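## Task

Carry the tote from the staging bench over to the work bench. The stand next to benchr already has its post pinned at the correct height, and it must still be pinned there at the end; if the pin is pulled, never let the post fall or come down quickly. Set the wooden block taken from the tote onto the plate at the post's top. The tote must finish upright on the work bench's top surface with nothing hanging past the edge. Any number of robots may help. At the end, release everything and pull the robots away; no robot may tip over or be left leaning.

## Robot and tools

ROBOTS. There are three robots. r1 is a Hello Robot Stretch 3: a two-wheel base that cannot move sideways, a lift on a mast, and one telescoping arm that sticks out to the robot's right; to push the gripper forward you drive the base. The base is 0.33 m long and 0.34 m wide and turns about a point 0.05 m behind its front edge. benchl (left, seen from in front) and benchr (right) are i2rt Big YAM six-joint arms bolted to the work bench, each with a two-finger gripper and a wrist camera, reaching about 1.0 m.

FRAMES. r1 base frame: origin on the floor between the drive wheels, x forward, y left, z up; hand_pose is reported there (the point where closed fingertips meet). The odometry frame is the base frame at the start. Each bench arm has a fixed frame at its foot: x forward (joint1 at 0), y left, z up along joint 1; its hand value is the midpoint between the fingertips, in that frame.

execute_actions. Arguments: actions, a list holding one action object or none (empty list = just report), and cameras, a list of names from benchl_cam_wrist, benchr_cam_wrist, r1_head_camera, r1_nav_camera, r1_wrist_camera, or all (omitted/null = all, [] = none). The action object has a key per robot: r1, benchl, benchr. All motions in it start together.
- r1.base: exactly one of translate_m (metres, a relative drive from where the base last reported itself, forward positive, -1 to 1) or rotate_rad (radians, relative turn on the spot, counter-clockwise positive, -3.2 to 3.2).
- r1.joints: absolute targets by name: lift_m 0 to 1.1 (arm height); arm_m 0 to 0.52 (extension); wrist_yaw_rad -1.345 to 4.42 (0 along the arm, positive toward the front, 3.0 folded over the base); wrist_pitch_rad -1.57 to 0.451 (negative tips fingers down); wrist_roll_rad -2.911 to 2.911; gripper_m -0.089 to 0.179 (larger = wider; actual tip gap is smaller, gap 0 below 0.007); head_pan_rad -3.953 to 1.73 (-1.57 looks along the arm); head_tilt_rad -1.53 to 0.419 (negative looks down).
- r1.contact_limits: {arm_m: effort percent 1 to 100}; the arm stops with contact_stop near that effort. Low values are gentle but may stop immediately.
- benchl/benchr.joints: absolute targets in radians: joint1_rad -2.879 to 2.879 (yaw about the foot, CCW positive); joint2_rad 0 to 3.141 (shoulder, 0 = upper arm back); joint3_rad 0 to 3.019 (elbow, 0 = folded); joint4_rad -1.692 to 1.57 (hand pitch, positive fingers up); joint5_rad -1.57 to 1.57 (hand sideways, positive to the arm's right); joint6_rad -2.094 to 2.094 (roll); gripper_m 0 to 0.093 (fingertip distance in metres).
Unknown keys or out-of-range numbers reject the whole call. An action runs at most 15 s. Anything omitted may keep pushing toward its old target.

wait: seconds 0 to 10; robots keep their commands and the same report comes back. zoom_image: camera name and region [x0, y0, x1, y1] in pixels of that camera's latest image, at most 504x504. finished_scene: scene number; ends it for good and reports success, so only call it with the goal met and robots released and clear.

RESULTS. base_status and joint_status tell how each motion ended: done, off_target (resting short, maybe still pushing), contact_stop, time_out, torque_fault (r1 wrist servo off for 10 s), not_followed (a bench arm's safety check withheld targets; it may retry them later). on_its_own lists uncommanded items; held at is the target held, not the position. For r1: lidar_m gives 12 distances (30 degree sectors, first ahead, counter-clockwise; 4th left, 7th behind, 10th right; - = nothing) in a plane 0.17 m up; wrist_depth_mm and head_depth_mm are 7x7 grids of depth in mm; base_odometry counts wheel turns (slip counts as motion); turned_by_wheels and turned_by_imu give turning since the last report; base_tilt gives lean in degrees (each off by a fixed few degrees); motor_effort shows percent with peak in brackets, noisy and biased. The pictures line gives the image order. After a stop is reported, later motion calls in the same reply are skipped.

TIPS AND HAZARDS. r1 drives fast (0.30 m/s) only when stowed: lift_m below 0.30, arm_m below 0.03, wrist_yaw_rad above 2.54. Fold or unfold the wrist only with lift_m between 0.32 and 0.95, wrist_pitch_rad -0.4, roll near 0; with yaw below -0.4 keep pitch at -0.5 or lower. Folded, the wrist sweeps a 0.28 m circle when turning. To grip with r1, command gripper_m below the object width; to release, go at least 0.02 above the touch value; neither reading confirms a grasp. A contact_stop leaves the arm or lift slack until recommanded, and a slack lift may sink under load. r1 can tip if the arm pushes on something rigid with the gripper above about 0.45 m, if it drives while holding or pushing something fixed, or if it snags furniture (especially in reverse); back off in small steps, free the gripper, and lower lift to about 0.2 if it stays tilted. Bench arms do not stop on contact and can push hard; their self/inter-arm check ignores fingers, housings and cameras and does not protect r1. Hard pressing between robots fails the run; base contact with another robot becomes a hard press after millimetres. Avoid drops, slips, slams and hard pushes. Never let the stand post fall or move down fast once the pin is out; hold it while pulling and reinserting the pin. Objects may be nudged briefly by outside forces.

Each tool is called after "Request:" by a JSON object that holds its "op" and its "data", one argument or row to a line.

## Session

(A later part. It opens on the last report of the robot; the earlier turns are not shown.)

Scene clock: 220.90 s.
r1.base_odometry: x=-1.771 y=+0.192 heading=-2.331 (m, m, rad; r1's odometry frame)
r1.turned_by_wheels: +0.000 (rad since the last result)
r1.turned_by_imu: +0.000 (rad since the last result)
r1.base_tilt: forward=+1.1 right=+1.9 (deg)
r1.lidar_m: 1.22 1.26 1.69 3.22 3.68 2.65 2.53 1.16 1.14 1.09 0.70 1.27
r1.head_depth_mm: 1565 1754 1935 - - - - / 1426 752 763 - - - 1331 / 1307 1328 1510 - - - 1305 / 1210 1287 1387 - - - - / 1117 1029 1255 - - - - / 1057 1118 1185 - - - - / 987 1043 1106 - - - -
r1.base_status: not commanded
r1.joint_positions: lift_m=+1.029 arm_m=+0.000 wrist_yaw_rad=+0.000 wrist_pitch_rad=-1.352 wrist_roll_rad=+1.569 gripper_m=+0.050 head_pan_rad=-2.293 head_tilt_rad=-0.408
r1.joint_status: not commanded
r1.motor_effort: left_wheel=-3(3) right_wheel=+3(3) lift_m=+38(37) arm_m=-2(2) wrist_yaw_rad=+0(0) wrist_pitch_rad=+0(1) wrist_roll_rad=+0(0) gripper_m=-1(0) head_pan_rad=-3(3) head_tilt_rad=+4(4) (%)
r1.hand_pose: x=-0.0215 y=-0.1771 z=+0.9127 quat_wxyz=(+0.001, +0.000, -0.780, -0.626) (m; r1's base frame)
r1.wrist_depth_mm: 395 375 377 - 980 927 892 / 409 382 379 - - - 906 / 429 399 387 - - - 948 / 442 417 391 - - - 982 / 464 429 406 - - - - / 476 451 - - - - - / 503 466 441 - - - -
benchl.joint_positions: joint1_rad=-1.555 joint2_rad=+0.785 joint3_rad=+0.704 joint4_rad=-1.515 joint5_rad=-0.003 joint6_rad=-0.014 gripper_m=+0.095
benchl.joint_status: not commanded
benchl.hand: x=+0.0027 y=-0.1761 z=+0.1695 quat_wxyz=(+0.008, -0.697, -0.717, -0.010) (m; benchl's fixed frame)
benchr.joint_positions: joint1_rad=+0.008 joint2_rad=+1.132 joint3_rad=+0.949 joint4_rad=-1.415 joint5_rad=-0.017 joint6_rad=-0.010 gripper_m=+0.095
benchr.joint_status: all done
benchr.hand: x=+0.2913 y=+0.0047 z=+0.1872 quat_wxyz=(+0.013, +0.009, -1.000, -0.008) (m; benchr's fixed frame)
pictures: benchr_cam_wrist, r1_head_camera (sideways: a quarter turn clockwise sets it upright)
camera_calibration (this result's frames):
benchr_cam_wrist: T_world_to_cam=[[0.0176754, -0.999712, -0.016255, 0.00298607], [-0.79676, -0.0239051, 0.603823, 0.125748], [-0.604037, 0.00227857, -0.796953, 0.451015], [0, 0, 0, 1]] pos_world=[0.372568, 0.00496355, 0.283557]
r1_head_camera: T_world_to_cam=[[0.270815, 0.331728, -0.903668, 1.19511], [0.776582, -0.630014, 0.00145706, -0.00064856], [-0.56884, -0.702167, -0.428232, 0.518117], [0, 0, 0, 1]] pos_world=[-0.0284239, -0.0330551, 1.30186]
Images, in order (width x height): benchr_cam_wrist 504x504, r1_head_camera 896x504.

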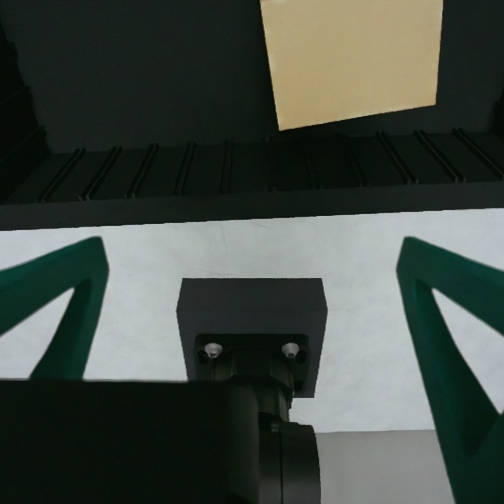

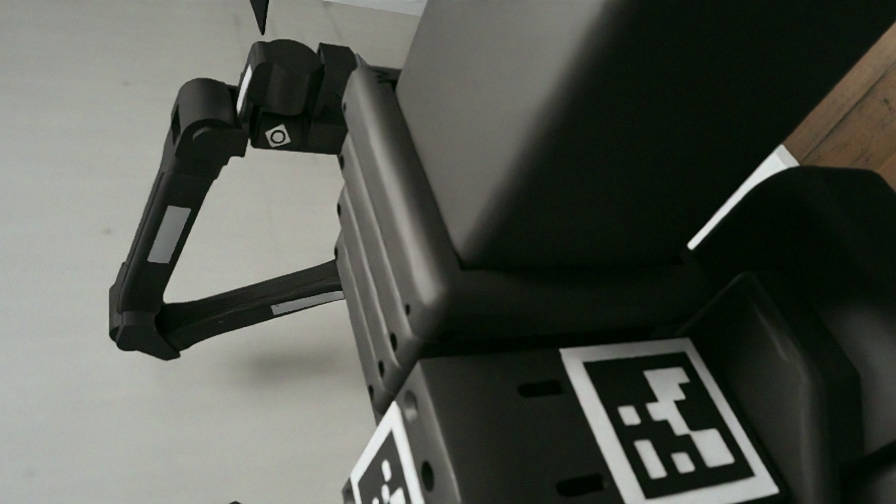

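Request:
{"op": "execute_actions", "data": {
  "actions": [
    {"benchr":{"joints":{"joint1_rad":-0.15,"joint2_rad":1.3,"joint3_rad":1.2,"joint4_rad":-1.3}},"r1":{"joints":{"lift_m":0.6,"head_pan_rad":-2.55,"head_tilt_rad":-0.25}}}
  ],
  "cameras": ["r1_head_camera","benchr_cam_wrist"]
}}

Scene clock: 236.03 s.
r1.base_odometry: x=-1.771 y=+0.192 heading=-2.331 (m, m, rad; r1's odometry frame)
r1.turned_by_wheels: +0.000 (rad since the last result)
r1.turned_by_imu: +0.002 (rad since the last result)
r1.base_tilt: forward=+1.1 right=+1.9 (deg)
r1.lidar_m: 1.22 1.26 1.69 3.22 3.66 2.65 2.53 1.16 1.14 1.09 0.70 1.28
r1.head_depth_mm: 2257 2329 2431 2579 2605 1940 1544 / 2249 2368 2542 2690 1196 1737 1546 / 1894 1993 2065 2204 1048 843 1457 / 1633 1720 696 762 1076 863 704 / 1436 1512 699 1537 1140 835 695 / 1286 1348 1369 1463 1081 803 696 / 1168 1188 995 1018 1049 846 700
r1.base_status: not commanded
r1.joint_positions: lift_m=+0.601 arm_m=+0.000 wrist_yaw_rad=+0.000 wrist_pitch_rad=-1.352 wrist_roll_rad=+1.569 gripper_m=+0.050 head_pan_rad=-2.543 head_tilt_rad=-0.260
r1.joint_status: all done
r1.motor_effort: left_wheel=-3(3) right_wheel=+3(3) lift_m=+14(28) arm_m=-2(2) wrist_yaw_rad=+0(0) wrist_pitch_rad=+1(0) wrist_roll_rad=+0(0) gripper_m=+0(1) head_pan_rad=-4(16) head_tilt_rad=+5(19) (%)
r1.hand_pose: x=-0.0215 y=-0.1771 z=+0.4839 quat_wxyz=(+0.001, +0.000, -0.780, -0.626) (m; r1's base frame)
r1.wrist_depth_mm: 730 698 663 629 596 - - / 769 734 689 640 - - - / 789 757 695 658 - - - / 826 775 730 684 - - - / 866 786 771 713 655 629 591 / 874 781 - 711 - 649 615 / 568 887 829 760 708 659 630
benchl.joint_positions: joint1_rad=-1.555 joint2_rad=+0.785 joint3_rad=+0.704 joint4_rad=-1.515 joint5_rad=-0.003 joint6_rad=-0.014 gripper_m=+0.095
benchl.joint_status: not commanded
benchl.hand: x=+0.0027 y=-0.1761 z=+0.1695 quat_wxyz=(+0.008, -0.697, -0.717, -0.010) (m; benchl's fixed frame)
benchr.joint_positions: joint1_rad=-0.148 joint2_rad=+1.295 joint3_rad=+1.158 joint4_rad=-1.309 joint5_rad=-0.017 joint6_rad=-0.010 gripper_m=+0.095
benchr.joint_status: all done
benchr.hand: x=+0.3892 y=-0.0557 z=+0.2177 quat_wxyz=(-0.063, -0.068, -0.996, -0.003) (m; benchr's fixed frame)
pictures: benchr_cam_wrist, r1_head_camera (sideways: a quarter turn clockwise sets it upright)
camera_calibration (this result's frames):
benchr_cam_wrist: T_world_to_cam=[[-0.135558, -0.990663, -0.0145375, 0.00115769], [-0.87241, 0.112396, 0.475676, 0.248843], [-0.4696, 0.0771642, -0.879501, 0.504364], [0, 0, 0, 1]] pos_world=[0.454099, -0.0657409, 0.325236]
r1_head_camera: T_world_to_cam=[[0.230709, 0.176808, -0.956824, 1.26474], [0.596405, -0.802671, -0.00451769, 0.00822928], [-0.768814, -0.569612, -0.290633, 0.340268], [0, 0, 0, 1]] pos_world=[-0.0350917, -0.0231894, 1.30906]
Images, in order (width x height): benchr_cam_wrist 504x504, r1_head_camera 896x504.

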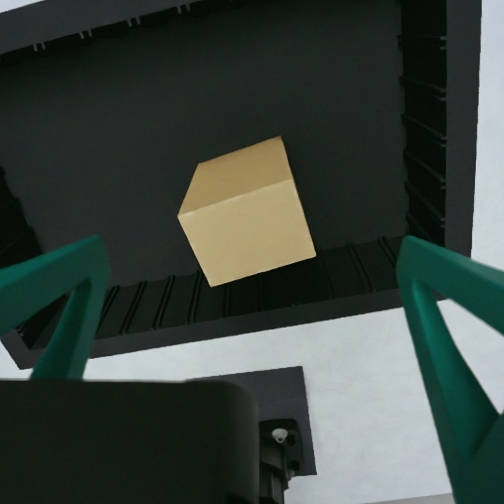

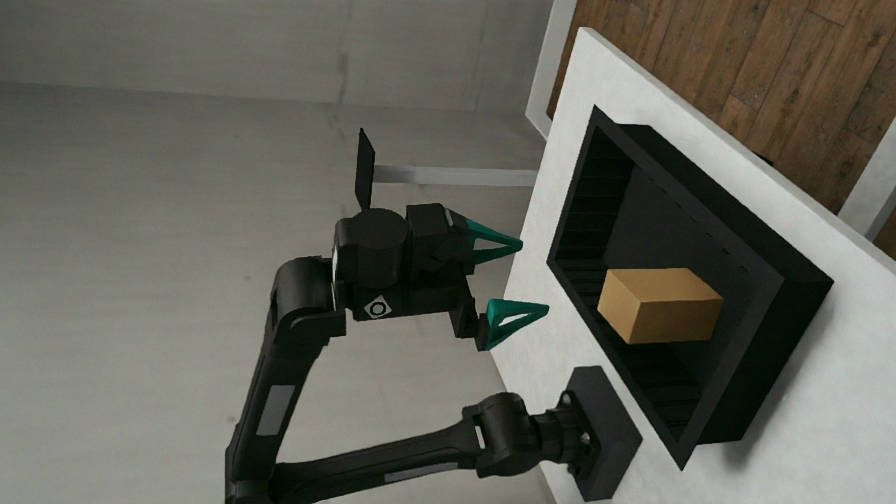

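Request:
{"op": "execute_actions", "data": {
  "actions": [
    {"benchr":{"joints":{"joint1_rad":-0.135,"joint2_rad":1.26,"joint3_rad":0.98,"joint4_rad":-1.26,"joint6_rad":1.27,"gripper_m":0.085}}}
  ],
  "cameras": ["r1_head_camera","benchr_cam_wrist"]
}}

Request:
{"op": "execute_actions", "data": {
  "actions": [
    {"benchr":{"joints":{"joint2_rad":1.40,"joint3_rad":0.87,"joint4_rad":-1.03}}}
  ],
  "cameras": ["r1_head_camera","benchr_cam_wrist"]
}}

Scene clock: 258.60 s.
r1.base_odometry: x=-1.771 y=+0.192 heading=-2.331 (m, m, rad; r1's odometry frame)
r1.turned_by_wheels: +0.000 (rad since the last result)
r1.turned_by_imu: +0.001 (rad since the last result)
r1.base_tilt: forward=+1.0 right=+1.9 (deg)
r1.lidar_m: 1.22 1.26 1.69 3.24 3.67 2.64 2.53 1.16 1.14 1.09 0.70 1.27
r1.head_depth_mm: 2241 2359 2475 2550 2583 1916 1531 / 2221 2365 2529 2682 1195 1751 1527 / 1863 1993 2077 2212 1044 841 1448 / 1633 1722 1817 1822 1067 866 700 / 1440 1512 758 756 1133 834 694 / 1307 1353 866 1464 1085 802 697 / 1180 1194 999 1021 1048 851 701
r1.base_status: not commanded
r1.joint_positions: lift_m=+0.601 arm_m=+0.000 wrist_yaw_rad=+0.000 wrist_pitch_rad=-1.352 wrist_roll_rad=+1.569 gripper_m=+0.050 head_pan_rad=-2.543 head_tilt_rad=-0.260
r1.joint_status: not commanded
r1.motor_effort: left_wheel=-2(4) right_wheel=+2(2) lift_m=+14(13) arm_m=-2(2) wrist_yaw_rad=+0(0) wrist_pitch_rad=+0(0) wrist_roll_rad=+0(0) gripper_m=+1(1) head_pan_rad=-3(3) head_tilt_rad=+5(5) (%)
r1.hand_pose: x=-0.0215 y=-0.1771 z=+0.4839 quat_wxyz=(+0.001, +0.000, -0.780, -0.626) (m; r1's base frame)
r1.wrist_depth_mm: 734 709 652 619 611 - - / 777 729 687 657 - - - / 800 733 701 664 - - - / 828 777 719 675 - - - / 830 814 766 700 654 614 597 / 831 744 - 731 - 652 618 / 591 869 802 741 707 657 631
benchl.joint_positions: joint1_rad=-1.555 joint2_rad=+0.785 joint3_rad=+0.704 joint4_rad=-1.515 joint5_rad=-0.003 joint6_rad=-0.014 gripper_m=+0.095
benchl.joint_status: not commanded
benchl.hand: x=+0.0027 y=-0.1761 z=+0.1695 quat_wxyz=(+0.008, -0.697, -0.717, -0.010) (m; benchl's fixed frame)
benchr.joint_positions: joint1_rad=-0.148 joint2_rad=+1.251 joint3_rad=+0.978 joint4_rad=-1.271 joint5_rad=-0.017 joint6_rad=+1.260 gripper_m=+0.085
benchr.joint_status: all done
benchr.hand: x=+0.3381 y=-0.0481 z=+0.1624 quat_wxyz=(-0.007, -0.647, -0.762, -0.014) (m; benchr's fixed frame)
pictures: benchr_cam_wrist, r1_head_camera (sideways: a quarter turn clockwise sets it upright)
camera_calibration (this result's frames):
benchr_cam_wrist: T_world_to_cam=[[-0.986322, -0.162264, -0.0289549, 0.330808], [-0.147994, 0.794483, 0.588977, -0.000834095], [-0.0725657, 0.585207, -0.807631, 0.309656], [0, 0, 0, 1]] pos_world=[0.34863, -0.126872, 0.260158]
r1_head_camera: T_world_to_cam=[[0.230709, 0.176808, -0.956824, 1.26474], [0.596405, -0.802671, -0.00451769, 0.00822928], [-0.768814, -0.569612, -0.290633, 0.340268], [0, 0, 0, 1]] pos_world=[-0.0350917, -0.0231894, 1.30906]
Images, in order (width x height): benchr_cam_wrist 504x504, r1_head_camera 896x504.

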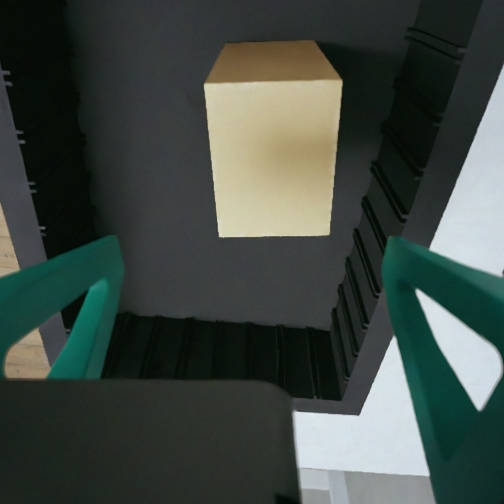

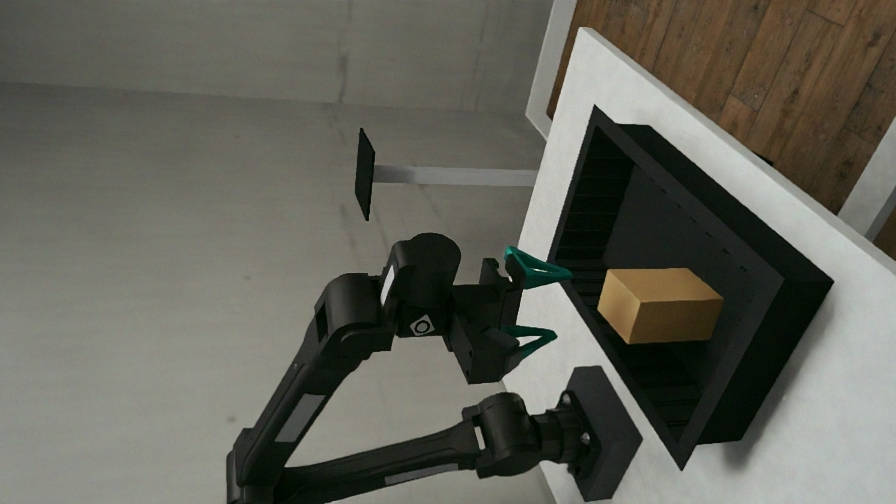

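Scene clock: 259.50 s.
r1.base_odometry: x=-1.771 y=+0.192 heading=-2.331 (m, m, rad; r1's odometry frame)
r1.turned_by_wheels: +0.000 (rad since the last result)
r1.turned_by_imu: +0.000 (rad since the last result)
r1.base_tilt: forward=+1.1 right=+2.0 (deg)
r1.lidar_m: 1.22 1.26 1.69 3.21 3.68 2.64 2.53 1.16 1.14 1.09 0.70 1.28
r1.head_depth_mm: 2238 2358 2479 2601 2615 1931 1539 / 2196 2395 2540 2683 1193 1758 1541 / 1879 1989 2102 2191 1042 845 1453 / 1631 1710 1815 1803 808 857 700 / 1455 1511 1571 753 819 833 695 / 1293 1344 841 1446 1077 800 695 / 1176 1191 969 1005 1050 849 697
r1.base_status: not commanded
r1.joint_positions: lift_m=+0.601 arm_m=+0.000 wrist_yaw_rad=+0.000 wrist_pitch_rad=-1.352 wrist_roll_rad=+1.569 gripper_m=+0.050 head_pan_rad=-2.543 head_tilt_rad=-0.260
r1.joint_status: not commanded
r1.motor_effort: left_wheel=-3(2) right_wheel=+3(3) lift_m=+14(13) arm_m=-2(2) wrist_yaw_rad=+0(0) wrist_pitch_rad=+0(1) wrist_roll_rad=+0(0) gripper_m=+0(0) head_pan_rad=-3(2) head_tilt_rad=+5(5) (%)
r1.hand_pose: x=-0.0215 y=-0.1771 z=+0.4839 quat_wxyz=(+0.001, +0.000, -0.780, -0.626) (m; r1's base frame)
r1.wrist_depth_mm: 734 703 670 628 601 - - / 784 727 686 640 - - - / 778 741 703 646 - - - / 821 768 700 694 - - - / 851 823 776 699 659 620 588 / 863 759 - 714 - 636 605 / 581 880 811 744 707 666 622
benchl.joint_positions: joint1_rad=-1.555 joint2_rad=+0.785 joint3_rad=+0.704 joint4_rad=-1.515 joint5_rad=-0.003 joint6_rad=-0.014 gripper_m=+0.095
benchl.joint_status: not commanded
benchl.hand: x=+0.0027 y=-0.1761 z=+0.1695 quat_wxyz=(+0.008, -0.697, -0.717, -0.010) (m; benchl's fixed frame)
benchr.joint_positions: joint1_rad=-0.148 joint2_rad=+1.407 joint3_rad=+0.867 joint4_rad=-1.053 joint5_rad=-0.017 joint6_rad=+1.261 gripper_m=+0.085
benchr.joint_status: all done
benchr.hand: x=+0.3456 y=-0.0492 z=+0.0731 quat_wxyz=(+0.014, -0.648, -0.762, -0.001) (m; benchr's fixed frame)
pictures: benchr_cam_wrist, r1_head_camera (sideways: a quarter turn clockwise sets it upright)
camera_calibration (this result's frames):
benchr_cam_wrist: T_world_to_cam=[[-0.986857, -0.160715, 0.01683, 0.332368], [-0.118481, 0.790453, 0.600954, 0.0425037], [-0.109886, 0.591062, -0.799106, 0.251287], [0, 0, 0, 1]] pos_world=[0.360648, -0.128707, 0.169668]
r1_head_camera: T_world_to_cam=[[0.230709, 0.176808, -0.956824, 1.26474], [0.596405, -0.802671, -0.00451769, 0.00822928], [-0.768814, -0.569612, -0.290633, 0.340268], [0, 0, 0, 1]] pos_world=[-0.0350917, -0.0231894, 1.30906]
Images, in order (width x height): benchr_cam_wrist 504x504, r1_head_camera 896x504.

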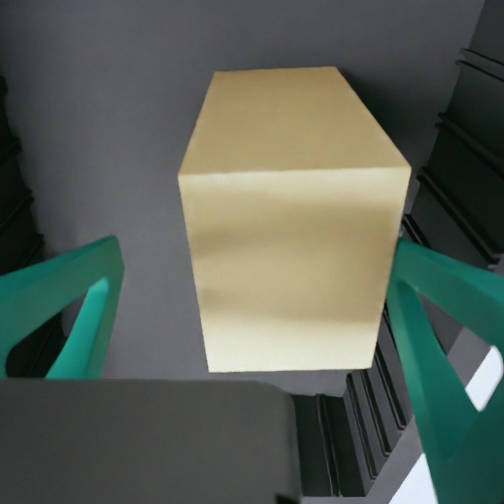

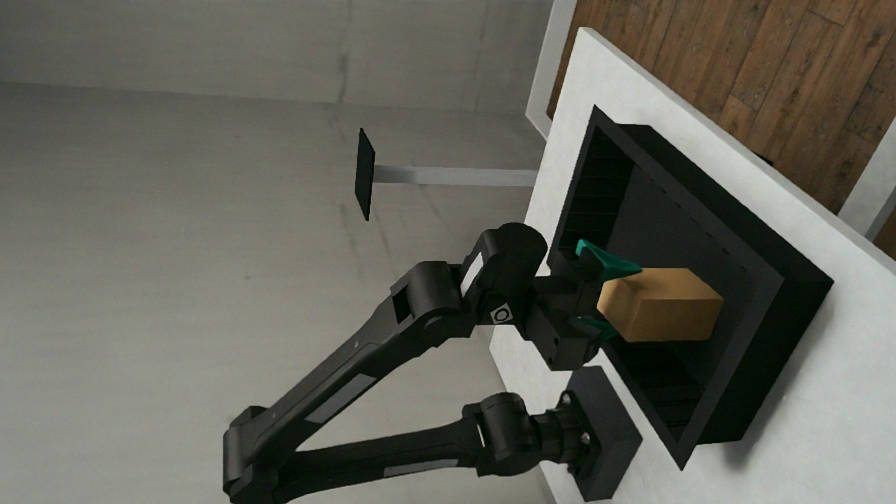

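Need ~1.5 cm inward.

Request:
{"op": "execute_actions", "data": {
  "actions": [
    {"benchr":{"joints":{"joint4_rad":-1.11,"gripper_m":0.093}}}
  ],
  "cameras": ["benchr_cam_wrist"]
}}

Request:
{"op": "execute_actions", "data": {
  "actions": [
    {"benchr":{"joints":{"joint2_rad":1.465,"joint3_rad":0.79,"joint4_rad":-0.93}}}
  ],
  "cameras": ["r1_head_camera","benchr_cam_wrist"]
}}

Scene clock: 267.10 s.
r1.base_odometry: x=-1.771 y=+0.192 heading=-2.331 (m, m, rad; r1's odometry frame)
r1.turned_by_wheels: +0.000 (rad since the last result)
r1.turned_by_imu: +0.001 (rad since the last result)
r1.base_tilt: forward=+1.1 right=+1.9 (deg)
r1.lidar_m: 1.22 1.26 1.69 3.22 3.65 2.65 2.53 1.16 1.14 1.09 0.70 1.27
r1.head_depth_mm: 2253 2344 2419 2576 2578 1933 1539 / 2213 2358 2488 2696 1190 1745 1551 / 1864 2015 2085 2194 1045 842 1462 / 1639 1710 1828 1856 824 864 703 / 1457 1519 1582 750 824 832 695 / 1299 1344 839 1452 1079 799 697 / 1179 1189 971 1011 1051 852 701
r1.base_status: not commanded
r1.joint_positions: lift_m=+0.601 arm_m=+0.000 wrist_yaw_rad=+0.000 wrist_pitch_rad=-1.352 wrist_roll_rad=+1.569 gripper_m=+0.050 head_pan_rad=-2.543 head_tilt_rad=-0.260
r1.joint_status: not commanded
r1.motor_effort: left_wheel=-3(3) right_wheel=+3(3) lift_m=+13(13) arm_m=-2(2) wrist_yaw_rad=+0(0) wrist_pitch_rad=+0(1) wrist_roll_rad=+0(0) gripper_m=+0(0) head_pan_rad=-3(3) head_tilt_rad=+5(4) (%)
r1.hand_pose: x=-0.0215 y=-0.1771 z=+0.4839 quat_wxyz=(+0.001, +0.000, -0.780, -0.626) (m; r1's base frame)
r1.wrist_depth_mm: 750 702 668 629 596 - - / 765 719 665 649 - - - / 794 758 704 656 - - - / 834 766 725 696 - - - / 872 795 764 695 654 626 600 / 852 764 - 732 - 647 613 / 576 861 823 730 713 645 622
benchl.joint_positions: joint1_rad=-1.555 joint2_rad=+0.785 joint3_rad=+0.704 joint4_rad=-1.515 joint5_rad=-0.003 joint6_rad=-0.014 gripper_m=+0.095
benchl.joint_status: not commanded
benchl.hand: x=+0.0027 y=-0.1761 z=+0.1695 quat_wxyz=(+0.008, -0.697, -0.717, -0.010) (m; benchl's fixed frame)
benchr.joint_positions: joint1_rad=-0.148 joint2_rad=+1.407 joint3_rad=+0.867 joint4_rad=-1.095 joint5_rad=-0.017 joint6_rad=+1.261 gripper_m=+0.093
benchr.joint_status: all done
benchr.hand: x=+0.3354 y=-0.0477 z=+0.0735 quat_wxyz=(+0.032, -0.648, -0.761, +0.010) (m; benchr's fixed frame)
pictures: benchr_cam_wrist
camera_calibration (this result's frames):
benchr_cam_wrist: T_world_to_cam=[[-0.98533, -0.160944, 0.056762, 0.319088], [-0.0933442, 0.786695, 0.610244, 0.0305259], [-0.142869, 0.595993, -0.790177, 0.26027], [0, 0, 0, 1]] pos_world=[0.354441, -0.127779, 0.168919]
Images, in order (width x height): benchr_cam_wrist 504x504.

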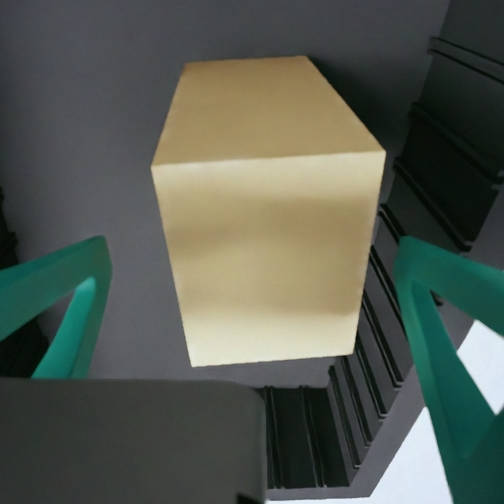

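Scene clock: 267.97 s.
r1.base_odometry: x=-1.771 y=+0.192 heading=-2.331 (m, m, rad; r1's odometry frame)
r1.turned_by_wheels: +0.000 (rad since the last result)
r1.turned_by_imu: +0.000 (rad since the last result)
r1.base_tilt: forward=+1.0 right=+1.9 (deg)
r1.lidar_m: 1.22 1.26 1.69 3.23 3.68 2.64 2.53 1.16 1.14 1.09 0.70 1.28
r1.head_depth_mm: 2239 2383 2461 2582 2603 1933 1529 / 2210 2366 2514 2651 1200 1737 1545 / 1850 1998 2067 2186 1047 843 1464 / 1637 1723 1808 1914 811 845 704 / 1447 1504 1572 763 821 834 694 / 1308 1355 848 1424 1078 801 698 / 1170 1182 960 1011 1046 851 703
r1.base_status: not commanded
r1.joint_positions: lift_m=+0.601 arm_m=+0.000 wrist_yaw_rad=+0.000 wrist_pitch_rad=-1.352 wrist_roll_rad=+1.569 gripper_m=+0.050 head_pan_rad=-2.543 head_tilt_rad=-0.260
r1.joint_status: not commanded
r1.motor_effort: left_wheel=-3(3) right_wheel=+2(3) lift_m=+13(13) arm_m=-2(2) wrist_yaw_rad=-1(0) wrist_pitch_rad=+0(0) wrist_roll_rad=+0(0) gripper_m=+0(0) head_pan_rad=-3(3) head_tilt_rad=+5(5) (%)
r1.hand_pose: x=-0.0215 y=-0.1771 z=+0.4839 quat_wxyz=(+0.001, +0.000, -0.780, -0.626) (m; r1's base frame)
r1.wrist_depth_mm: 740 706 647 612 594 - - / 771 734 676 640 - - - / 790 769 707 661 - - - / 840 782 721 697 - - - / 841 805 768 718 657 637 594 / 845 747 - 736 - 648 622 / 588 884 822 763 714 657 635
benchl.joint_positions: joint1_rad=-1.555 joint2_rad=+0.785 joint3_rad=+0.704 joint4_rad=-1.515 joint5_rad=-0.003 joint6_rad=-0.014 gripper_m=+0.095
benchl.joint_status: not commanded
benchl.hand: x=+0.0027 y=-0.1761 z=+0.1695 quat_wxyz=(+0.008, -0.697, -0.717, -0.010) (m; benchl's fixed frame)
benchr.joint_positions: joint1_rad=-0.148 joint2_rad=+1.455 joint3_rad=+0.790 joint4_rad=-0.946 joint5_rad=-0.017 joint6_rad=+1.261 gripper_m=+0.093
benchr.joint_status: all done
benchr.hand: x=+0.3330 y=-0.0473 z=+0.0331 quat_wxyz=(+0.022, -0.648, -0.761, +0.003) (m; benchr's fixed frame)
pictures: benchr_cam_wrist, r1_head_camera (sideways: a quarter turn clockwise sets it upright)
camera_calibration (this result's frames):
benchr_cam_wrist: T_world_to_cam=[[-0.986395, -0.160784, 0.0342627, 0.320114], [-0.10756, 0.78882, 0.605139, 0.0596439], [-0.124324, 0.593221, -0.795382, 0.221664], [0, 0, 0, 1]] pos_world=[0.349732, -0.127075, 0.129247]
r1_head_camera: T_world_to_cam=[[0.23071, 0.176808, -0.956824, 1.26474], [0.596405, -0.802671, -0.00451768, 0.00822927], [-0.768814, -0.569612, -0.290633, 0.340268], [0, 0, 0, 1]] pos_world=[-0.0350917, -0.0231894, 1.30906]
Images, in order (width x height): benchr_cam_wrist 504x504, r1_head_camera 896x504.

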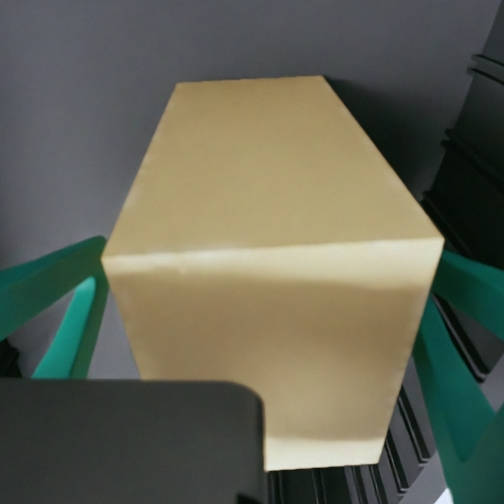

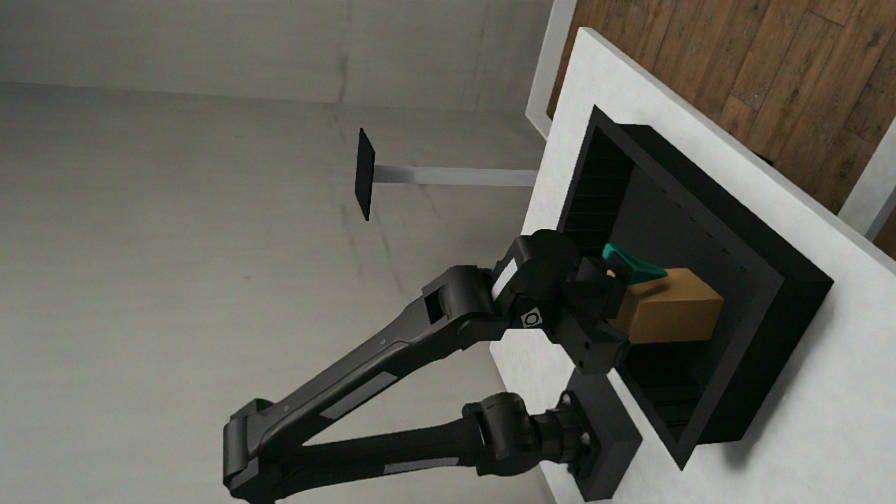

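Request:
{"op": "execute_actions", "data": {
  "actions": [
    {"benchr":{"joints":{"joint2_rad":1.5,"joint3_rad":0.775,"joint4_rad":-0.89}}}
  ],
  "cameras": []
}}

Request:
{"op": "execute_actions", "data": {
  "actions": [
    {"benchr":{"joints":{"gripper_m":0.0}}}
  ],
  "cameras": []
}}

Request:
{"op": "execute_actions", "data": {
  "actions": [
    {"benchr":{"joints":{"joint2_rad":1.15,"joint3_rad":1.05,"joint4_rad":-1.45}}}
  ],
  "cameras": ["r1_head_camera"]
}}

Request:
{"op": "execute_actions", "data": {
  "actions": [
    {"benchr":{"joints":{"joint1_rad":0.9,"joint2_rad":1.2,"joint3_rad":1.3,"joint4_rad":0.0,"joint6_rad":0}},"r1":{"joints":{"head_pan_rad":-2.6,"head_tilt_rad":-0.1}}}
  ],
  "cameras": ["r1_head_camera","benchr_cam_wrist"]
}}

Scene clock: 278.20 s.
r1.base_odometry: x=-1.771 y=+0.192 heading=-2.331 (m, m, rad; r1's odometry frame)
r1.turned_by_wheels: +0.000 (rad since the last result)
r1.turned_by_imu: +0.001 (rad since the last result)
r1.base_tilt: forward=+1.0 right=+1.9 (deg)
r1.lidar_m: 1.22 1.26 1.69 3.22 3.65 2.65 2.53 1.16 1.14 1.09 0.70 1.28
r1.head_depth_mm: 2260 2361 2472 2611 2601 1942 1537 / 2241 2368 2503 2668 1192 1742 1527 / 1874 1993 2091 2176 1054 846 1467 / 1631 1708 1815 1912 810 840 705 / 1447 1518 1589 773 817 833 693 / 1299 1336 848 1432 1082 802 699 / 1176 1190 957 1025 1049 853 699
r1.base_status: not commanded
r1.joint_positions: lift_m=+0.601 arm_m=+0.000 wrist_yaw_rad=+0.000 wrist_pitch_rad=-1.352 wrist_roll_rad=+1.569 gripper_m=+0.050 head_pan_rad=-2.543 head_tilt_rad=-0.260
r1.joint_status: not commanded
r1.motor_effort: left_wheel=-3(4) right_wheel=+3(3) lift_m=+13(14) arm_m=-2(2) wrist_yaw_rad=+0(0) wrist_pitch_rad=+0(0) wrist_roll_rad=+0(0) gripper_m=+1(0) head_pan_rad=-2(3) head_tilt_rad=+5(5) (%)
r1.hand_pose: x=-0.0215 y=-0.1771 z=+0.4839 quat_wxyz=(+0.001, +0.000, -0.780, -0.626) (m; r1's base frame)
r1.wrist_depth_mm: 720 697 643 616 602 - - / 771 720 671 630 - - - / 812 737 706 651 - - - / 821 790 726 684 - - - / 863 778 744 699 651 612 592 / 884 783 - 721 - 651 612 / 587 870 799 760 708 646 628
benchl.joint_positions: joint1_rad=-1.555 joint2_rad=+0.785 joint3_rad=+0.704 joint4_rad=-1.515 joint5_rad=-0.003 joint6_rad=-0.014 gripper_m=+0.095
benchl.joint_status: not commanded
benchl.hand: x=+0.0027 y=-0.1761 z=+0.1695 quat_wxyz=(+0.008, -0.697, -0.717, -0.010) (m; benchl's fixed frame)
benchr.joint_positions: joint1_rad=-0.148 joint2_rad=+1.481 joint3_rad=+0.782 joint4_rad=-0.906 joint5_rad=-0.017 joint6_rad=+1.261 gripper_m=+0.093
benchr.joint_status: all done
benchr.hand: x=+0.3362 y=-0.0478 z=+0.0225 quat_wxyz=(+0.019, -0.648, -0.762, +0.002) (m; benchr's fixed frame)
pictures: none
No camera images: the call's "cameras" was empty. Leave "cameras" out to get every camera's image.

Scene clock: 278.90 s.
r1.base_odometry: x=-1.771 y=+0.192 heading=-2.331 (m, m, rad; r1's odometry frame)
r1.turned_by_wheels: +0.000 (rad since the last result)
r1.turned_by_imu: +0.000 (rad since the last result)
r1.base_tilt: forward=+1.0 right=+1.8 (deg)
r1.lidar_m: 1.22 1.26 1.69 3.23 3.67 2.65 2.53 1.16 1.14 1.09 0.70 1.28
r1.head_depth_mm: 2235 2323 2430 2559 2574 1938 1524 / 2214 2360 2538 2675 1189 1734 1530 / 1859 2010 2100 2179 1046 843 1458 / 1641 1719 1817 1925 817 838 704 / 1442 1509 1598 777 804 832 694 / 1292 1351 848 1427 1077 799 695 / 1181 1198 958 1025 1049 849 698
r1.base_status: not commanded
r1.joint_positions: lift_m=+0.601 arm_m=+0.000 wrist_yaw_rad=+0.000 wrist_pitch_rad=-1.352 wrist_roll_rad=+1.569 gripper_m=+0.050 head_pan_rad=-2.543 head_tilt_rad=-0.260
r1.joint_status: not commanded
r1.motor_effort: left_wheel=-3(2) right_wheel=+3(3) lift_m=+13(13) arm_m=-2(2) wrist_yaw_rad=+0(0) wrist_pitch_rad=+0(0) wrist_roll_rad=+0(0) gripper_m=-1(0) head_pan_rad=-3(3) head_tilt_rad=+5(5) (%)
r1.hand_pose: x=-0.0215 y=-0.1771 z=+0.4839 quat_wxyz=(+0.001, +0.000, -0.780, -0.626) (m; r1's base frame)
r1.wrist_depth_mm: 742 695 647 629 598 - - / 775 728 681 649 - - - / 803 765 695 656 - - - / 824 794 734 676 - - - / 857 785 756 684 653 622 604 / 870 764 - 717 - 648 608 / 593 854 820 754 714 650 638
benchl.joint_positions: joint1_rad=-1.555 joint2_rad=+0.785 joint3_rad=+0.704 joint4_rad=-1.515 joint5_rad=-0.003 joint6_rad=-0.014 gripper_m=+0.095
benchl.joint_status: not commanded
benchl.hand: x=+0.0027 y=-0.1761 z=+0.1695 quat_wxyz=(+0.008, -0.697, -0.717, -0.010) (m; benchl's fixed frame)
benchr.joint_positions: joint1_rad=-0.148 joint2_rad=+1.481 joint3_rad=+0.781 joint4_rad=-0.903 joint5_rad=-0.015 joint6_rad=+1.263 gripper_m=+0.060
benchr.joint_status: gripper_m off_target (ended at +0.060, target +0.000)
benchr.hand: x=+0.3362 y=-0.0479 z=+0.0219 quat_wxyz=(+0.018, -0.649, -0.761, +0.002) (m; benchr's fixed frame)
pictures: none
No camera images: the call's "cameras" was empty. Leave "cameras" out to get every camera's image.

Scene clock: 280.20 s.
r1.base_odometry: x=-1.771 y=+0.192 heading=-2.331 (m, m, rad; r1's odometry frame)
r1.turned_by_wheels: +0.000 (rad since the last result)
r1.turned_by_imu: +0.000 (rad since the last result)
r1.base_tilt: forward=+1.1 right=+1.9 (deg)
r1.lidar_m: 1.22 1.26 1.69 3.23 3.66 2.66 2.53 1.16 1.14 1.09 0.70 1.28
r1.head_depth_mm: 2241 2341 2483 2602 2575 1943 1539 / 2211 2375 2545 2684 1198 1754 1558 / 1899 1985 2083 2203 1047 842 1459 / 1631 1719 1817 1905 1074 877 706 / 1445 1521 724 762 939 875 695 / 1303 1349 1346 1431 1078 803 697 / 1175 1204 1023 1033 1047 851 696
r1.base_status: not commanded
r1.joint_positions: lift_m=+0.601 arm_m=+0.000 wrist_yaw_rad=+0.000 wrist_pitch_rad=-1.352 wrist_roll_rad=+1.569 gripper_m=+0.050 head_pan_rad=-2.543 head_tilt_rad=-0.260
r1.joint_status: not commanded
r1.motor_effort: left_wheel=-3(3) right_wheel=+3(3) lift_m=+13(13) arm_m=-2(2) wrist_yaw_rad=+0(0) wrist_pitch_rad=+0(1) wrist_roll_rad=+0(0) gripper_m=+1(0) head_pan_rad=-2(3) head_tilt_rad=+5(5) (%)
r1.hand_pose: x=-0.0215 y=-0.1771 z=+0.4839 quat_wxyz=(+0.001, +0.000, -0.780, -0.626) (m; r1's base frame)
r1.wrist_depth_mm: 748 692 650 631 590 - - / 778 728 686 641 - - - / 794 739 704 660 - - - / 823 778 739 702 - - - / 828 814 746 702 668 628 597 / 862 768 - 740 - 652 603 / 576 883 822 743 722 661 618
benchl.joint_positions: joint1_rad=-1.555 joint2_rad=+0.785 joint3_rad=+0.704 joint4_rad=-1.515 joint5_rad=-0.003 joint6_rad=-0.014 gripper_m=+0.095
benchl.joint_status: not commanded
benchl.hand: x=+0.0027 y=-0.1761 z=+0.1695 quat_wxyz=(+0.008, -0.697, -0.717, -0.010) (m; benchl's fixed frame)
benchr.joint_positions: joint1_rad=-0.148 joint2_rad=+1.146 joint3_rad=+1.037 joint4_rad=-1.433 joint5_rad=-0.015 joint6_rad=+1.263 gripper_m=+0.060
benchr.joint_status: all done
benchr.hand: x=+0.3113 y=-0.0442 z=+0.2163 quat_wxyz=(-0.008, -0.648, -0.761, -0.014) (m; benchr's fixed frame)
pictures: r1_head_camera (sideways: a quarter turn clockwise sets it upright)
camera_calibration (this result's frames):
r1_head_camera: T_world_to_cam=[[0.230709, 0.176808, -0.956824, 1.26474], [0.596405, -0.802671, -0.00451769, 0.00822928], [-0.768814, -0.569612, -0.290633, 0.340268], [0, 0, 0, 1]] pos_world=[-0.0350917, -0.0231894, 1.30906]
Images, in order (width x height): r1_head_camera 896x504.

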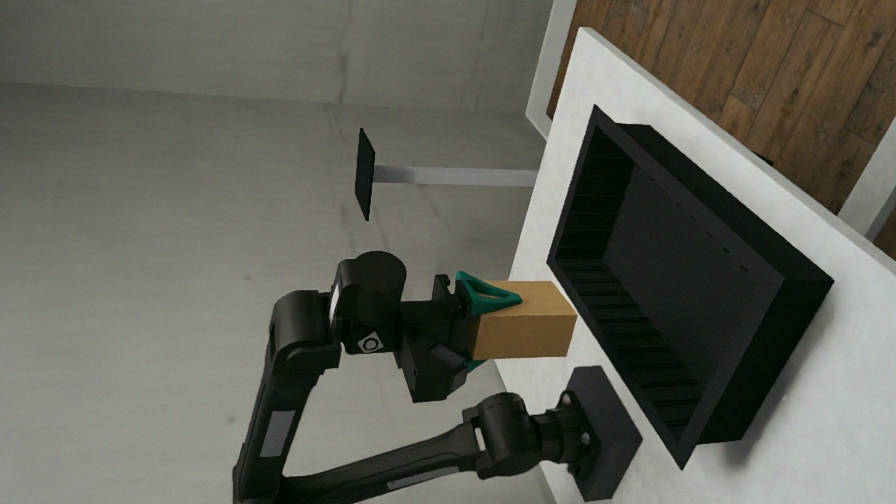

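Scene clock: 282.20 s.
r1.base_odometry: x=-1.771 y=+0.192 heading=-2.331 (m, m, rad; r1's odometry frame)
r1.turned_by_wheels: +0.000 (rad since the last result)
r1.turned_by_imu: +0.000 (rad since the last result)
r1.base_tilt: forward=+1.0 right=+1.9 (deg)
r1.lidar_m: 1.22 1.26 1.69 3.23 3.68 2.65 2.53 1.16 1.14 1.09 0.70 1.27
r1.head_depth_mm: 2288 2366 2397 2473 2571 2442 1812 / 2404 2493 2506 2616 2705 1152 1755 / 2151 2251 2228 2396 2465 976 822 / 1839 1878 1812 1969 2054 1020 767 / 1579 1635 1615 1720 1743 1005 822 / 1399 1437 1416 1506 1495 1070 824 / 1260 1284 1257 1333 1004 987 749
r1.base_status: not commanded
r1.joint_positions: lift_m=+0.601 arm_m=+0.000 wrist_yaw_rad=+0.000 wrist_pitch_rad=-1.352 wrist_roll_rad=+1.569 gripper_m=+0.050 head_pan_rad=-2.593 head_tilt_rad=-0.112
r1.joint_status: all done
r1.motor_effort: left_wheel=-2(3) right_wheel=+3(3) lift_m=+13(13) arm_m=-2(2) wrist_yaw_rad=+0(0) wrist_pitch_rad=+0(0) wrist_roll_rad=+0(0) gripper_m=+0(0) head_pan_rad=-2(6) head_tilt_rad=+6(19) (%)
r1.hand_pose: x=-0.0215 y=-0.1771 z=+0.4839 quat_wxyz=(+0.001, +0.000, -0.780, -0.626) (m; r1's base frame)
r1.wrist_depth_mm: 742 690 649 618 604 - - / 758 717 672 656 - - - / 791 762 705 656 - - - / 831 785 725 695 - - - / 871 810 761 712 655 626 588 / 878 753 - 729 - 641 611 / 591 878 821 748 704 662 629
benchl.joint_positions: joint1_rad=-1.555 joint2_rad=+0.785 joint3_rad=+0.704 joint4_rad=-1.515 joint5_rad=-0.003 joint6_rad=-0.014 gripper_m=+0.095
benchl.joint_status: not commanded
benchl.hand: x=+0.0027 y=-0.1761 z=+0.1695 quat_wxyz=(+0.008, -0.697, -0.717, -0.010) (m; benchl's fixed frame)
benchr.joint_positions: joint1_rad=+0.898 joint2_rad=+1.214 joint3_rad=+1.255 joint4_rad=-0.041 joint5_rad=-0.018 joint6_rad=+0.011 gripper_m=+0.060
benchr.joint_status: all done
benchr.hand: x=+0.3597 y=+0.4560 z=+0.5246 quat_wxyz=(-0.632, +0.309, -0.636, -0.316) (m; benchr's fixed frame)
pictures: benchr_cam_wrist, r1_head_camera (sideways: a quarter turn clockwise sets it upright)
camera_calibration (this result's frames):
benchr_cam_wrist: T_world_to_cam=[[0.792815, -0.609366, -0.0108792, -0.00116694], [-0.36215, -0.456668, -0.812589, 0.771365], [0.490196, 0.648173, -0.582735, -0.0402671], [0, 0, 0, 1]] pos_world=[0.300014, 0.377647, 0.603325]
r1_head_camera: T_world_to_cam=[[0.1161, 0.0897646, -0.989173, 1.30774], [0.554635, -0.832029, -0.0104065, 0.016152], [-0.823955, -0.547421, -0.146385, 0.152851], [0, 0, 0, 1]] pos_world=[-0.0348439, -0.0202754, 1.31612]
Images, in order (width x height): benchr_cam_wrist 504x504, r1_head_camera 896x504.

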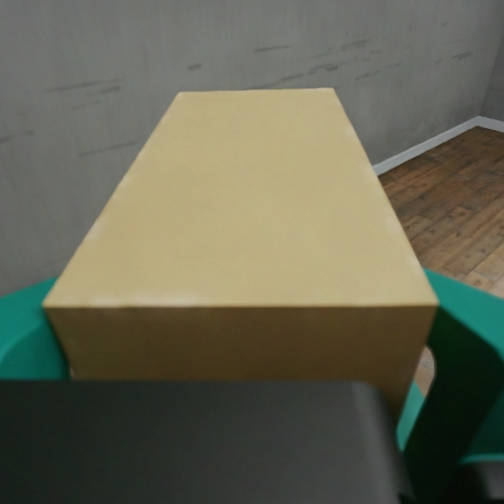

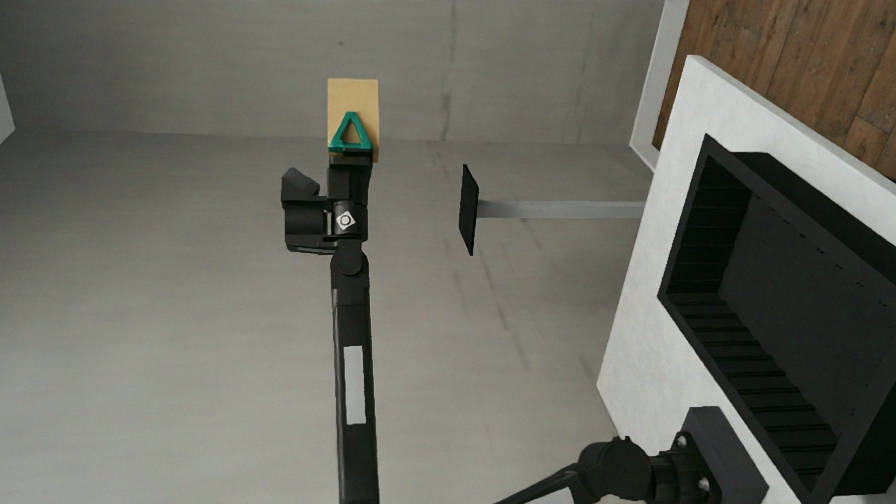

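Request:
{"op": "execute_actions", "data": {
  "actions": [
    {"benchr":{"joints":{"joint1_rad":1.15,"joint4_rad":-0.2}}}
  ],
  "cameras": ["benchr_cam_wrist"]
}}

Request:
{"op": "execute_actions", "data": {
  "actions": [
    {"benchr":{"joints":{"joint1_rad":2.0}}}
  ],
  "cameras": ["benchr_cam_wrist"]
}}

Scene clock: 295.63 s.
r1.base_odometry: x=-1.771 y=+0.192 heading=-2.331 (m, m, rad; r1's odometry frame)
r1.turned_by_wheels: +0.000 (rad since the last result)
r1.turned_by_imu: +0.001 (rad since the last result)
r1.base_tilt: forward=+1.0 right=+1.9 (deg)
r1.lidar_m: 1.22 1.26 1.69 3.21 3.66 2.64 2.53 1.16 1.14 1.09 0.70 1.27
r1.head_depth_mm: 2331 2353 2429 2476 2567 2421 1826 / 2395 2458 2520 2605 2668 1163 1745 / 2174 2230 2235 2342 2454 972 826 / 1836 1887 1820 1998 2026 1016 767 / 1591 1630 1618 1711 1747 1002 821 / 1410 1433 1430 1498 1491 1075 822 / 1269 1284 1260 1338 991 989 753
r1.base_status: not commanded
r1.joint_positions: lift_m=+0.601 arm_m=+0.000 wrist_yaw_rad=+0.000 wrist_pitch_rad=-1.352 wrist_roll_rad=+1.569 gripper_m=+0.050 head_pan_rad=-2.593 head_tilt_rad=-0.112
r1.joint_status: not commanded
r1.motor_effort: left_wheel=-3(3) right_wheel=+3(3) lift_m=+13(13) arm_m=-2(2) wrist_yaw_rad=+0(0) wrist_pitch_rad=+1(0) wrist_roll_rad=+0(0) gripper_m=+0(0) head_pan_rad=-3(3) head_tilt_rad=+6(6) (%)
r1.hand_pose: x=-0.0215 y=-0.1771 z=+0.4839 quat_wxyz=(+0.001, +0.000, -0.780, -0.626) (m; r1's base frame)
r1.wrist_depth_mm: 729 713 672 622 593 - - / 765 722 694 635 - - - / 794 755 697 653 - - - / 849 757 720 698 - - - / 859 789 753 704 651 617 595 / 851 770 - 734 - 650 601 / 579 862 800 752 709 662 635
benchl.joint_positions: joint1_rad=-1.555 joint2_rad=+0.785 joint3_rad=+0.704 joint4_rad=-1.515 joint5_rad=-0.003 joint6_rad=-0.014 gripper_m=+0.095
benchl.joint_status: not commanded
benchl.hand: x=+0.0027 y=-0.1761 z=+0.1695 quat_wxyz=(+0.008, -0.697, -0.717, -0.010) (m; benchl's fixed frame)
benchr.joint_positions: joint1_rad=+1.163 joint2_rad=+1.213 joint3_rad=+1.255 joint4_rad=-0.193 joint5_rad=-0.020 joint6_rad=+0.010 gripper_m=+0.060
benchr.joint_status: all done
benchr.hand: x=+0.2266 y=+0.5315 z=+0.4878 quat_wxyz=(-0.539, +0.419, -0.632, -0.367) (m; benchr's fixed frame)
pictures: benchr_cam_wrist
camera_calibration (this result's frames):
benchr_cam_wrist: T_world_to_cam=[[0.924447, -0.38112, -0.0120537, -0.00062763], [-0.274174, -0.642406, -0.715641, 0.759176], [0.265002, 0.664877, -0.698364, 0.0530881], [0, 0, 0, 1]] pos_world=[0.194658, 0.452163, 0.580365]
Images, in order (width x height): benchr_cam_wrist 504x504.

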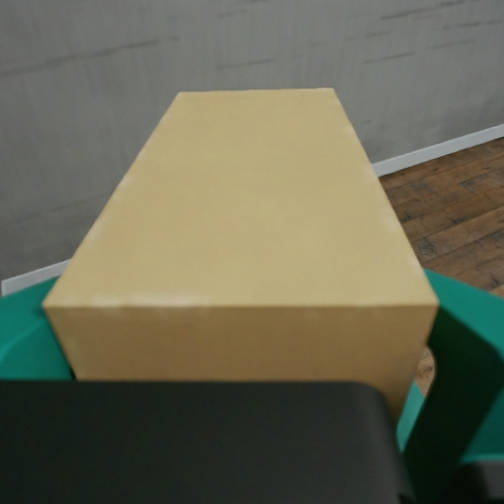

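Scene clock: 297.00 s.
r1.base_odometry: x=-1.771 y=+0.192 heading=-2.331 (m, m, rad; r1's odometry frame)
r1.turned_by_wheels: +0.000 (rad since the last result)
r1.turned_by_imu: +0.000 (rad since the last result)
r1.base_tilt: forward=+1.1 right=+1.9 (deg)
r1.lidar_m: 1.22 1.26 1.69 3.21 3.69 2.64 2.53 1.16 1.14 1.09 0.70 1.27
r1.head_depth_mm: 2272 2330 2421 2482 2551 2429 1794 / 2409 2454 2541 2624 2697 1157 1740 / 2154 2227 2314 2398 2517 979 829 / 1839 1885 1953 1982 2061 1014 766 / 1597 1620 1669 1723 1738 1002 823 / 1416 1435 1415 1498 1491 1070 823 / 1264 1290 1273 1330 1000 992 751
r1.base_status: not commanded
r1.joint_positions: lift_m=+0.601 arm_m=+0.000 wrist_yaw_rad=+0.000 wrist_pitch_rad=-1.352 wrist_roll_rad=+1.569 gripper_m=+0.050 head_pan_rad=-2.593 head_tilt_rad=-0.112
r1.joint_status: not commanded
r1.motor_effort: left_wheel=-3(3) right_wheel=+3(3) lift_m=+13(13) arm_m=-2(2) wrist_yaw_rad=+0(0) wrist_pitch_rad=+1(1) wrist_roll_rad=+0(0) gripper_m=+0(0) head_pan_rad=-2(3) head_tilt_rad=+6(6) (%)
r1.hand_pose: x=-0.0215 y=-0.1771 z=+0.4839 quat_wxyz=(+0.001, +0.000, -0.780, -0.626) (m; r1's base frame)
r1.wrist_depth_mm: 751 697 653 614 590 - - / 764 724 677 644 - - - / 783 759 700 656 - - - / 821 814 718 678 - - - / 857 811 755 718 658 624 598 / 863 778 - 730 - 645 599 / 585 870 816 764 707 651 622
benchl.joint_positions: joint1_rad=-1.555 joint2_rad=+0.785 joint3_rad=+0.704 joint4_rad=-1.515 joint5_rad=-0.003 joint6_rad=-0.014 gripper_m=+0.095
benchl.joint_status: not commanded
benchl.hand: x=+0.0027 y=-0.1761 z=+0.1695 quat_wxyz=(+0.008, -0.697, -0.717, -0.010) (m; benchl's fixed frame)
benchr.joint_positions: joint1_rad=+1.994 joint2_rad=+1.213 joint3_rad=+1.255 joint4_rad=-0.194 joint5_rad=-0.012 joint6_rad=+0.010 gripper_m=+0.060
benchr.joint_status: all done
benchr.hand: x=-0.2386 y=+0.5262 z=+0.4876 quat_wxyz=(-0.347, +0.637, -0.412, -0.551) (m; benchr's fixed frame)
pictures: benchr_cam_wrist
camera_calibration (this result's frames):
benchr_cam_wrist: T_world_to_cam=[[0.907806, 0.419247, -0.0109691, 0.00174001], [0.285937, -0.637857, -0.715107, 0.759083], [-0.306803, 0.646042, -0.698929, 0.0535087], [0, 0, 0, 1]] pos_world=[-0.202213, 0.448889, 0.580244]
Images, in order (width x height): benchr_cam_wrist 504x504.

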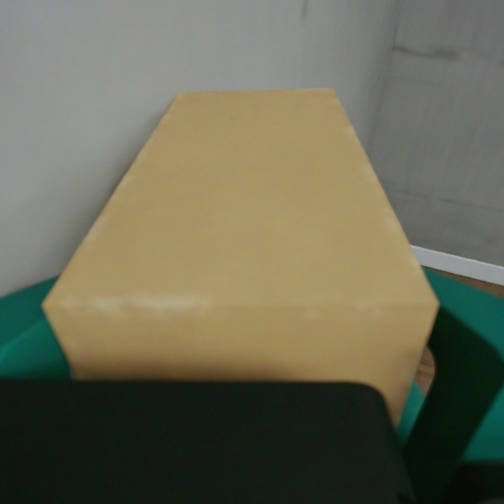

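Request:
{"op": "execute_actions", "data": {
  "actions": [
    {"benchr":{"joints":{"joint1_rad":1.2,"joint2_rad":0.9,"joint3_rad":1.1,"joint4_rad":-0.75}}}
  ],
  "cameras": ["benchr_cam_wrist"]
}}

Scene clock: 306.17 s.
r1.base_odometry: x=-1.771 y=+0.192 heading=-2.331 (m, m, rad; r1's odometry frame)
r1.turned_by_wheels: +0.000 (rad since the last result)
r1.turned_by_imu: +0.001 (rad since the last result)
r1.base_tilt: forward=+1.1 right=+1.9 (deg)
r1.lidar_m: 1.22 1.26 1.70 3.20 3.65 2.65 2.54 1.16 1.14 1.09 0.70 1.28
r1.head_depth_mm: 2289 2342 2401 2453 2551 2413 1801 / 2405 2463 2551 2594 2715 1155 1752 / 2167 2229 2303 2353 2493 979 821 / 1831 1896 1967 1870 2066 1012 770 / 1587 1637 1104 1710 1728 993 824 / 1407 1446 1432 1499 1501 1071 823 / 1260 1285 1266 1339 1298 990 750
r1.base_status: not commanded
r1.joint_positions: lift_m=+0.601 arm_m=+0.000 wrist_yaw_rad=+0.000 wrist_pitch_rad=-1.352 wrist_roll_rad=+1.569 gripper_m=+0.050 head_pan_rad=-2.593 head_tilt_rad=-0.112
r1.joint_status: not commanded
r1.motor_effort: left_wheel=-3(3) right_wheel=+3(3) lift_m=+13(13) arm_m=-2(2) wrist_yaw_rad=+0(0) wrist_pitch_rad=+0(0) wrist_roll_rad=+0(0) gripper_m=+0(1) head_pan_rad=-3(2) head_tilt_rad=+6(6) (%)
r1.hand_pose: x=-0.0215 y=-0.1771 z=+0.4839 quat_wxyz=(+0.001, +0.000, -0.780, -0.626) (m; r1's base frame)
r1.wrist_depth_mm: 739 692 679 605 591 - - / 774 735 687 635 - - - / 797 732 696 662 - - - / 821 759 717 681 - - - / 866 802 761 710 651 636 586 / 839 743 - 718 - 632 604 / 593 891 819 740 705 665 639
benchl.joint_positions: joint1_rad=-1.555 joint2_rad=+0.785 joint3_rad=+0.704 joint4_rad=-1.515 joint5_rad=-0.003 joint6_rad=-0.014 gripper_m=+0.095
benchl.joint_status: not commanded
benchl.hand: x=+0.0027 y=-0.1761 z=+0.1695 quat_wxyz=(+0.008, -0.697, -0.717, -0.010) (m; benchl's fixed frame)
benchr.joint_positions: joint1_rad=+1.207 joint2_rad=+0.899 joint3_rad=+1.091 joint4_rad=-0.741 joint5_rad=-0.016 joint6_rad=+0.009 gripper_m=+0.060
benchr.joint_status: all done
benchr.hand: x=+0.1488 y=+0.3971 z=+0.4135 quat_wxyz=(-0.397, +0.495, -0.718, -0.285) (m; benchr's fixed frame)
pictures: benchr_cam_wrist
camera_calibration (this result's frames):
benchr_cam_wrist: T_world_to_cam=[[0.93724, -0.348344, -0.0153972, 0.0056634], [-0.326585, -0.861515, -0.38876, 0.558058], [0.122157, 0.36939, -0.92121, 0.341891], [0, 0, 0, 1]] pos_world=[0.135181, 0.356457, 0.531991]
Images, in order (width x height): benchr_cam_wrist 504x504.

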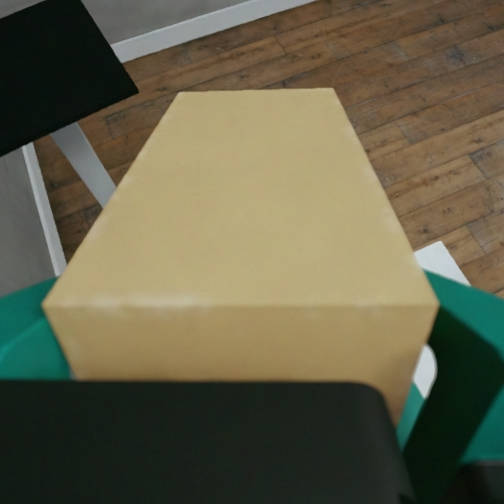

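Request:
{"op": "execute_actions", "data": {
  "actions": [
    {"benchr":{"joints":{"joint1_rad":1.25,"joint2_rad":1.25,"joint3_rad":1.5,"joint4_rad":-1.0}}}
  ],
  "cameras": ["benchr_cam_wrist","r1_head_camera"]
}}

Scene clock: 314.13 s.
r1.base_odometry: x=-1.771 y=+0.192 heading=-2.331 (m, m, rad; r1's odometry frame)
r1.turned_by_wheels: +0.000 (rad since the last result)
r1.turned_by_imu: +0.001 (rad since the last result)
r1.base_tilt: forward=+1.1 right=+1.9 (deg)
r1.lidar_m: 1.22 1.26 1.70 3.22 3.67 2.64 2.53 1.16 1.14 1.09 0.70 1.28
r1.head_depth_mm: 2308 2370 2393 2483 2509 2426 1812 / 2425 2458 2540 2617 2654 1162 1746 / 2184 2257 2302 2354 2490 977 824 / 1842 1890 1198 1891 2061 1015 767 / 1590 1636 1611 1730 1742 1001 820 / 1415 1440 1422 1523 1502 1066 825 / 1263 1290 1279 1339 987 992 752
r1.base_status: not commanded
r1.joint_positions: lift_m=+0.601 arm_m=+0.000 wrist_yaw_rad=+0.000 wrist_pitch_rad=-1.352 wrist_roll_rad=+1.569 gripper_m=+0.050 head_pan_rad=-2.593 head_tilt_rad=-0.112
r1.joint_status: not commanded
r1.motor_effort: left_wheel=-3(3) right_wheel=+3(3) lift_m=+13(13) arm_m=-2(2) wrist_yaw_rad=+0(0) wrist_pitch_rad=+0(0) wrist_roll_rad=+0(0) gripper_m=+0(0) head_pan_rad=-3(4) head_tilt_rad=+5(6) (%)
r1.hand_pose: x=-0.0215 y=-0.1771 z=+0.4839 quat_wxyz=(+0.001, +0.000, -0.780, -0.626) (m; r1's base frame)
r1.wrist_depth_mm: 737 709 653 617 594 - - / 769 724 678 636 - - - / 802 751 714 644 - - - / 865 776 737 680 - - - / 850 813 762 716 651 614 589 / 853 754 - 733 - 634 612 / 573 866 806 774 712 655 614
benchl.joint_positions: joint1_rad=-1.555 joint2_rad=+0.785 joint3_rad=+0.704 joint4_rad=-1.515 joint5_rad=-0.003 joint6_rad=-0.014 gripper_m=+0.095
benchl.joint_status: not commanded
benchl.hand: x=+0.0027 y=-0.1761 z=+0.1695 quat_wxyz=(+0.008, -0.697, -0.717, -0.010) (m; benchl's fixed frame)
benchr.joint_positions: joint1_rad=+1.239 joint2_rad=+1.265 joint3_rad=+1.436 joint4_rad=-0.988 joint5_rad=-0.016 joint6_rad=+0.009 gripper_m=+0.060
benchr.joint_status: all done
benchr.hand: x=+0.1663 y=+0.4898 z=+0.3975 quat_wxyz=(-0.294, +0.539, -0.758, -0.221) (m; benchr's fixed frame)
pictures: benchr_cam_wrist, r1_head_camera (sideways: a quarter turn clockwise sets it upright)
camera_calibration (this result's frames):
benchr_cam_wrist: T_world_to_cam=[[0.946498, -0.322264, -0.0169584, 0.00755302], [-0.321642, -0.937793, -0.130733, 0.57134], [0.0262271, 0.129193, -0.991273, 0.452245], [0, 0, 0, 1]] pos_world=[0.164757, 0.479806, 0.523119]
r1_head_camera: T_world_to_cam=[[0.116089, 0.0897547, -0.989175, 1.30774], [0.554618, -0.83204, -0.010407, 0.0161529], [-0.823968, -0.547406, -0.146371, 0.152833], [0, 0, 0, 1]] pos_world=[-0.0348441, -0.0202745, 1.31612]
Images, in order (width x height): benchr_cam_wrist 504x504, r1_head_camera 896x504.

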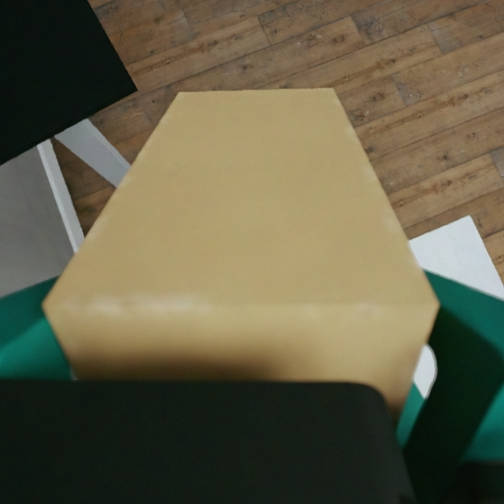

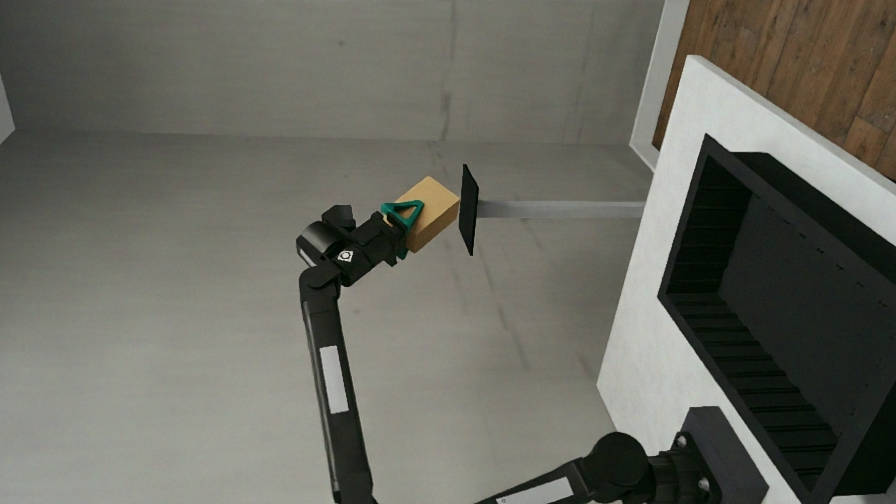

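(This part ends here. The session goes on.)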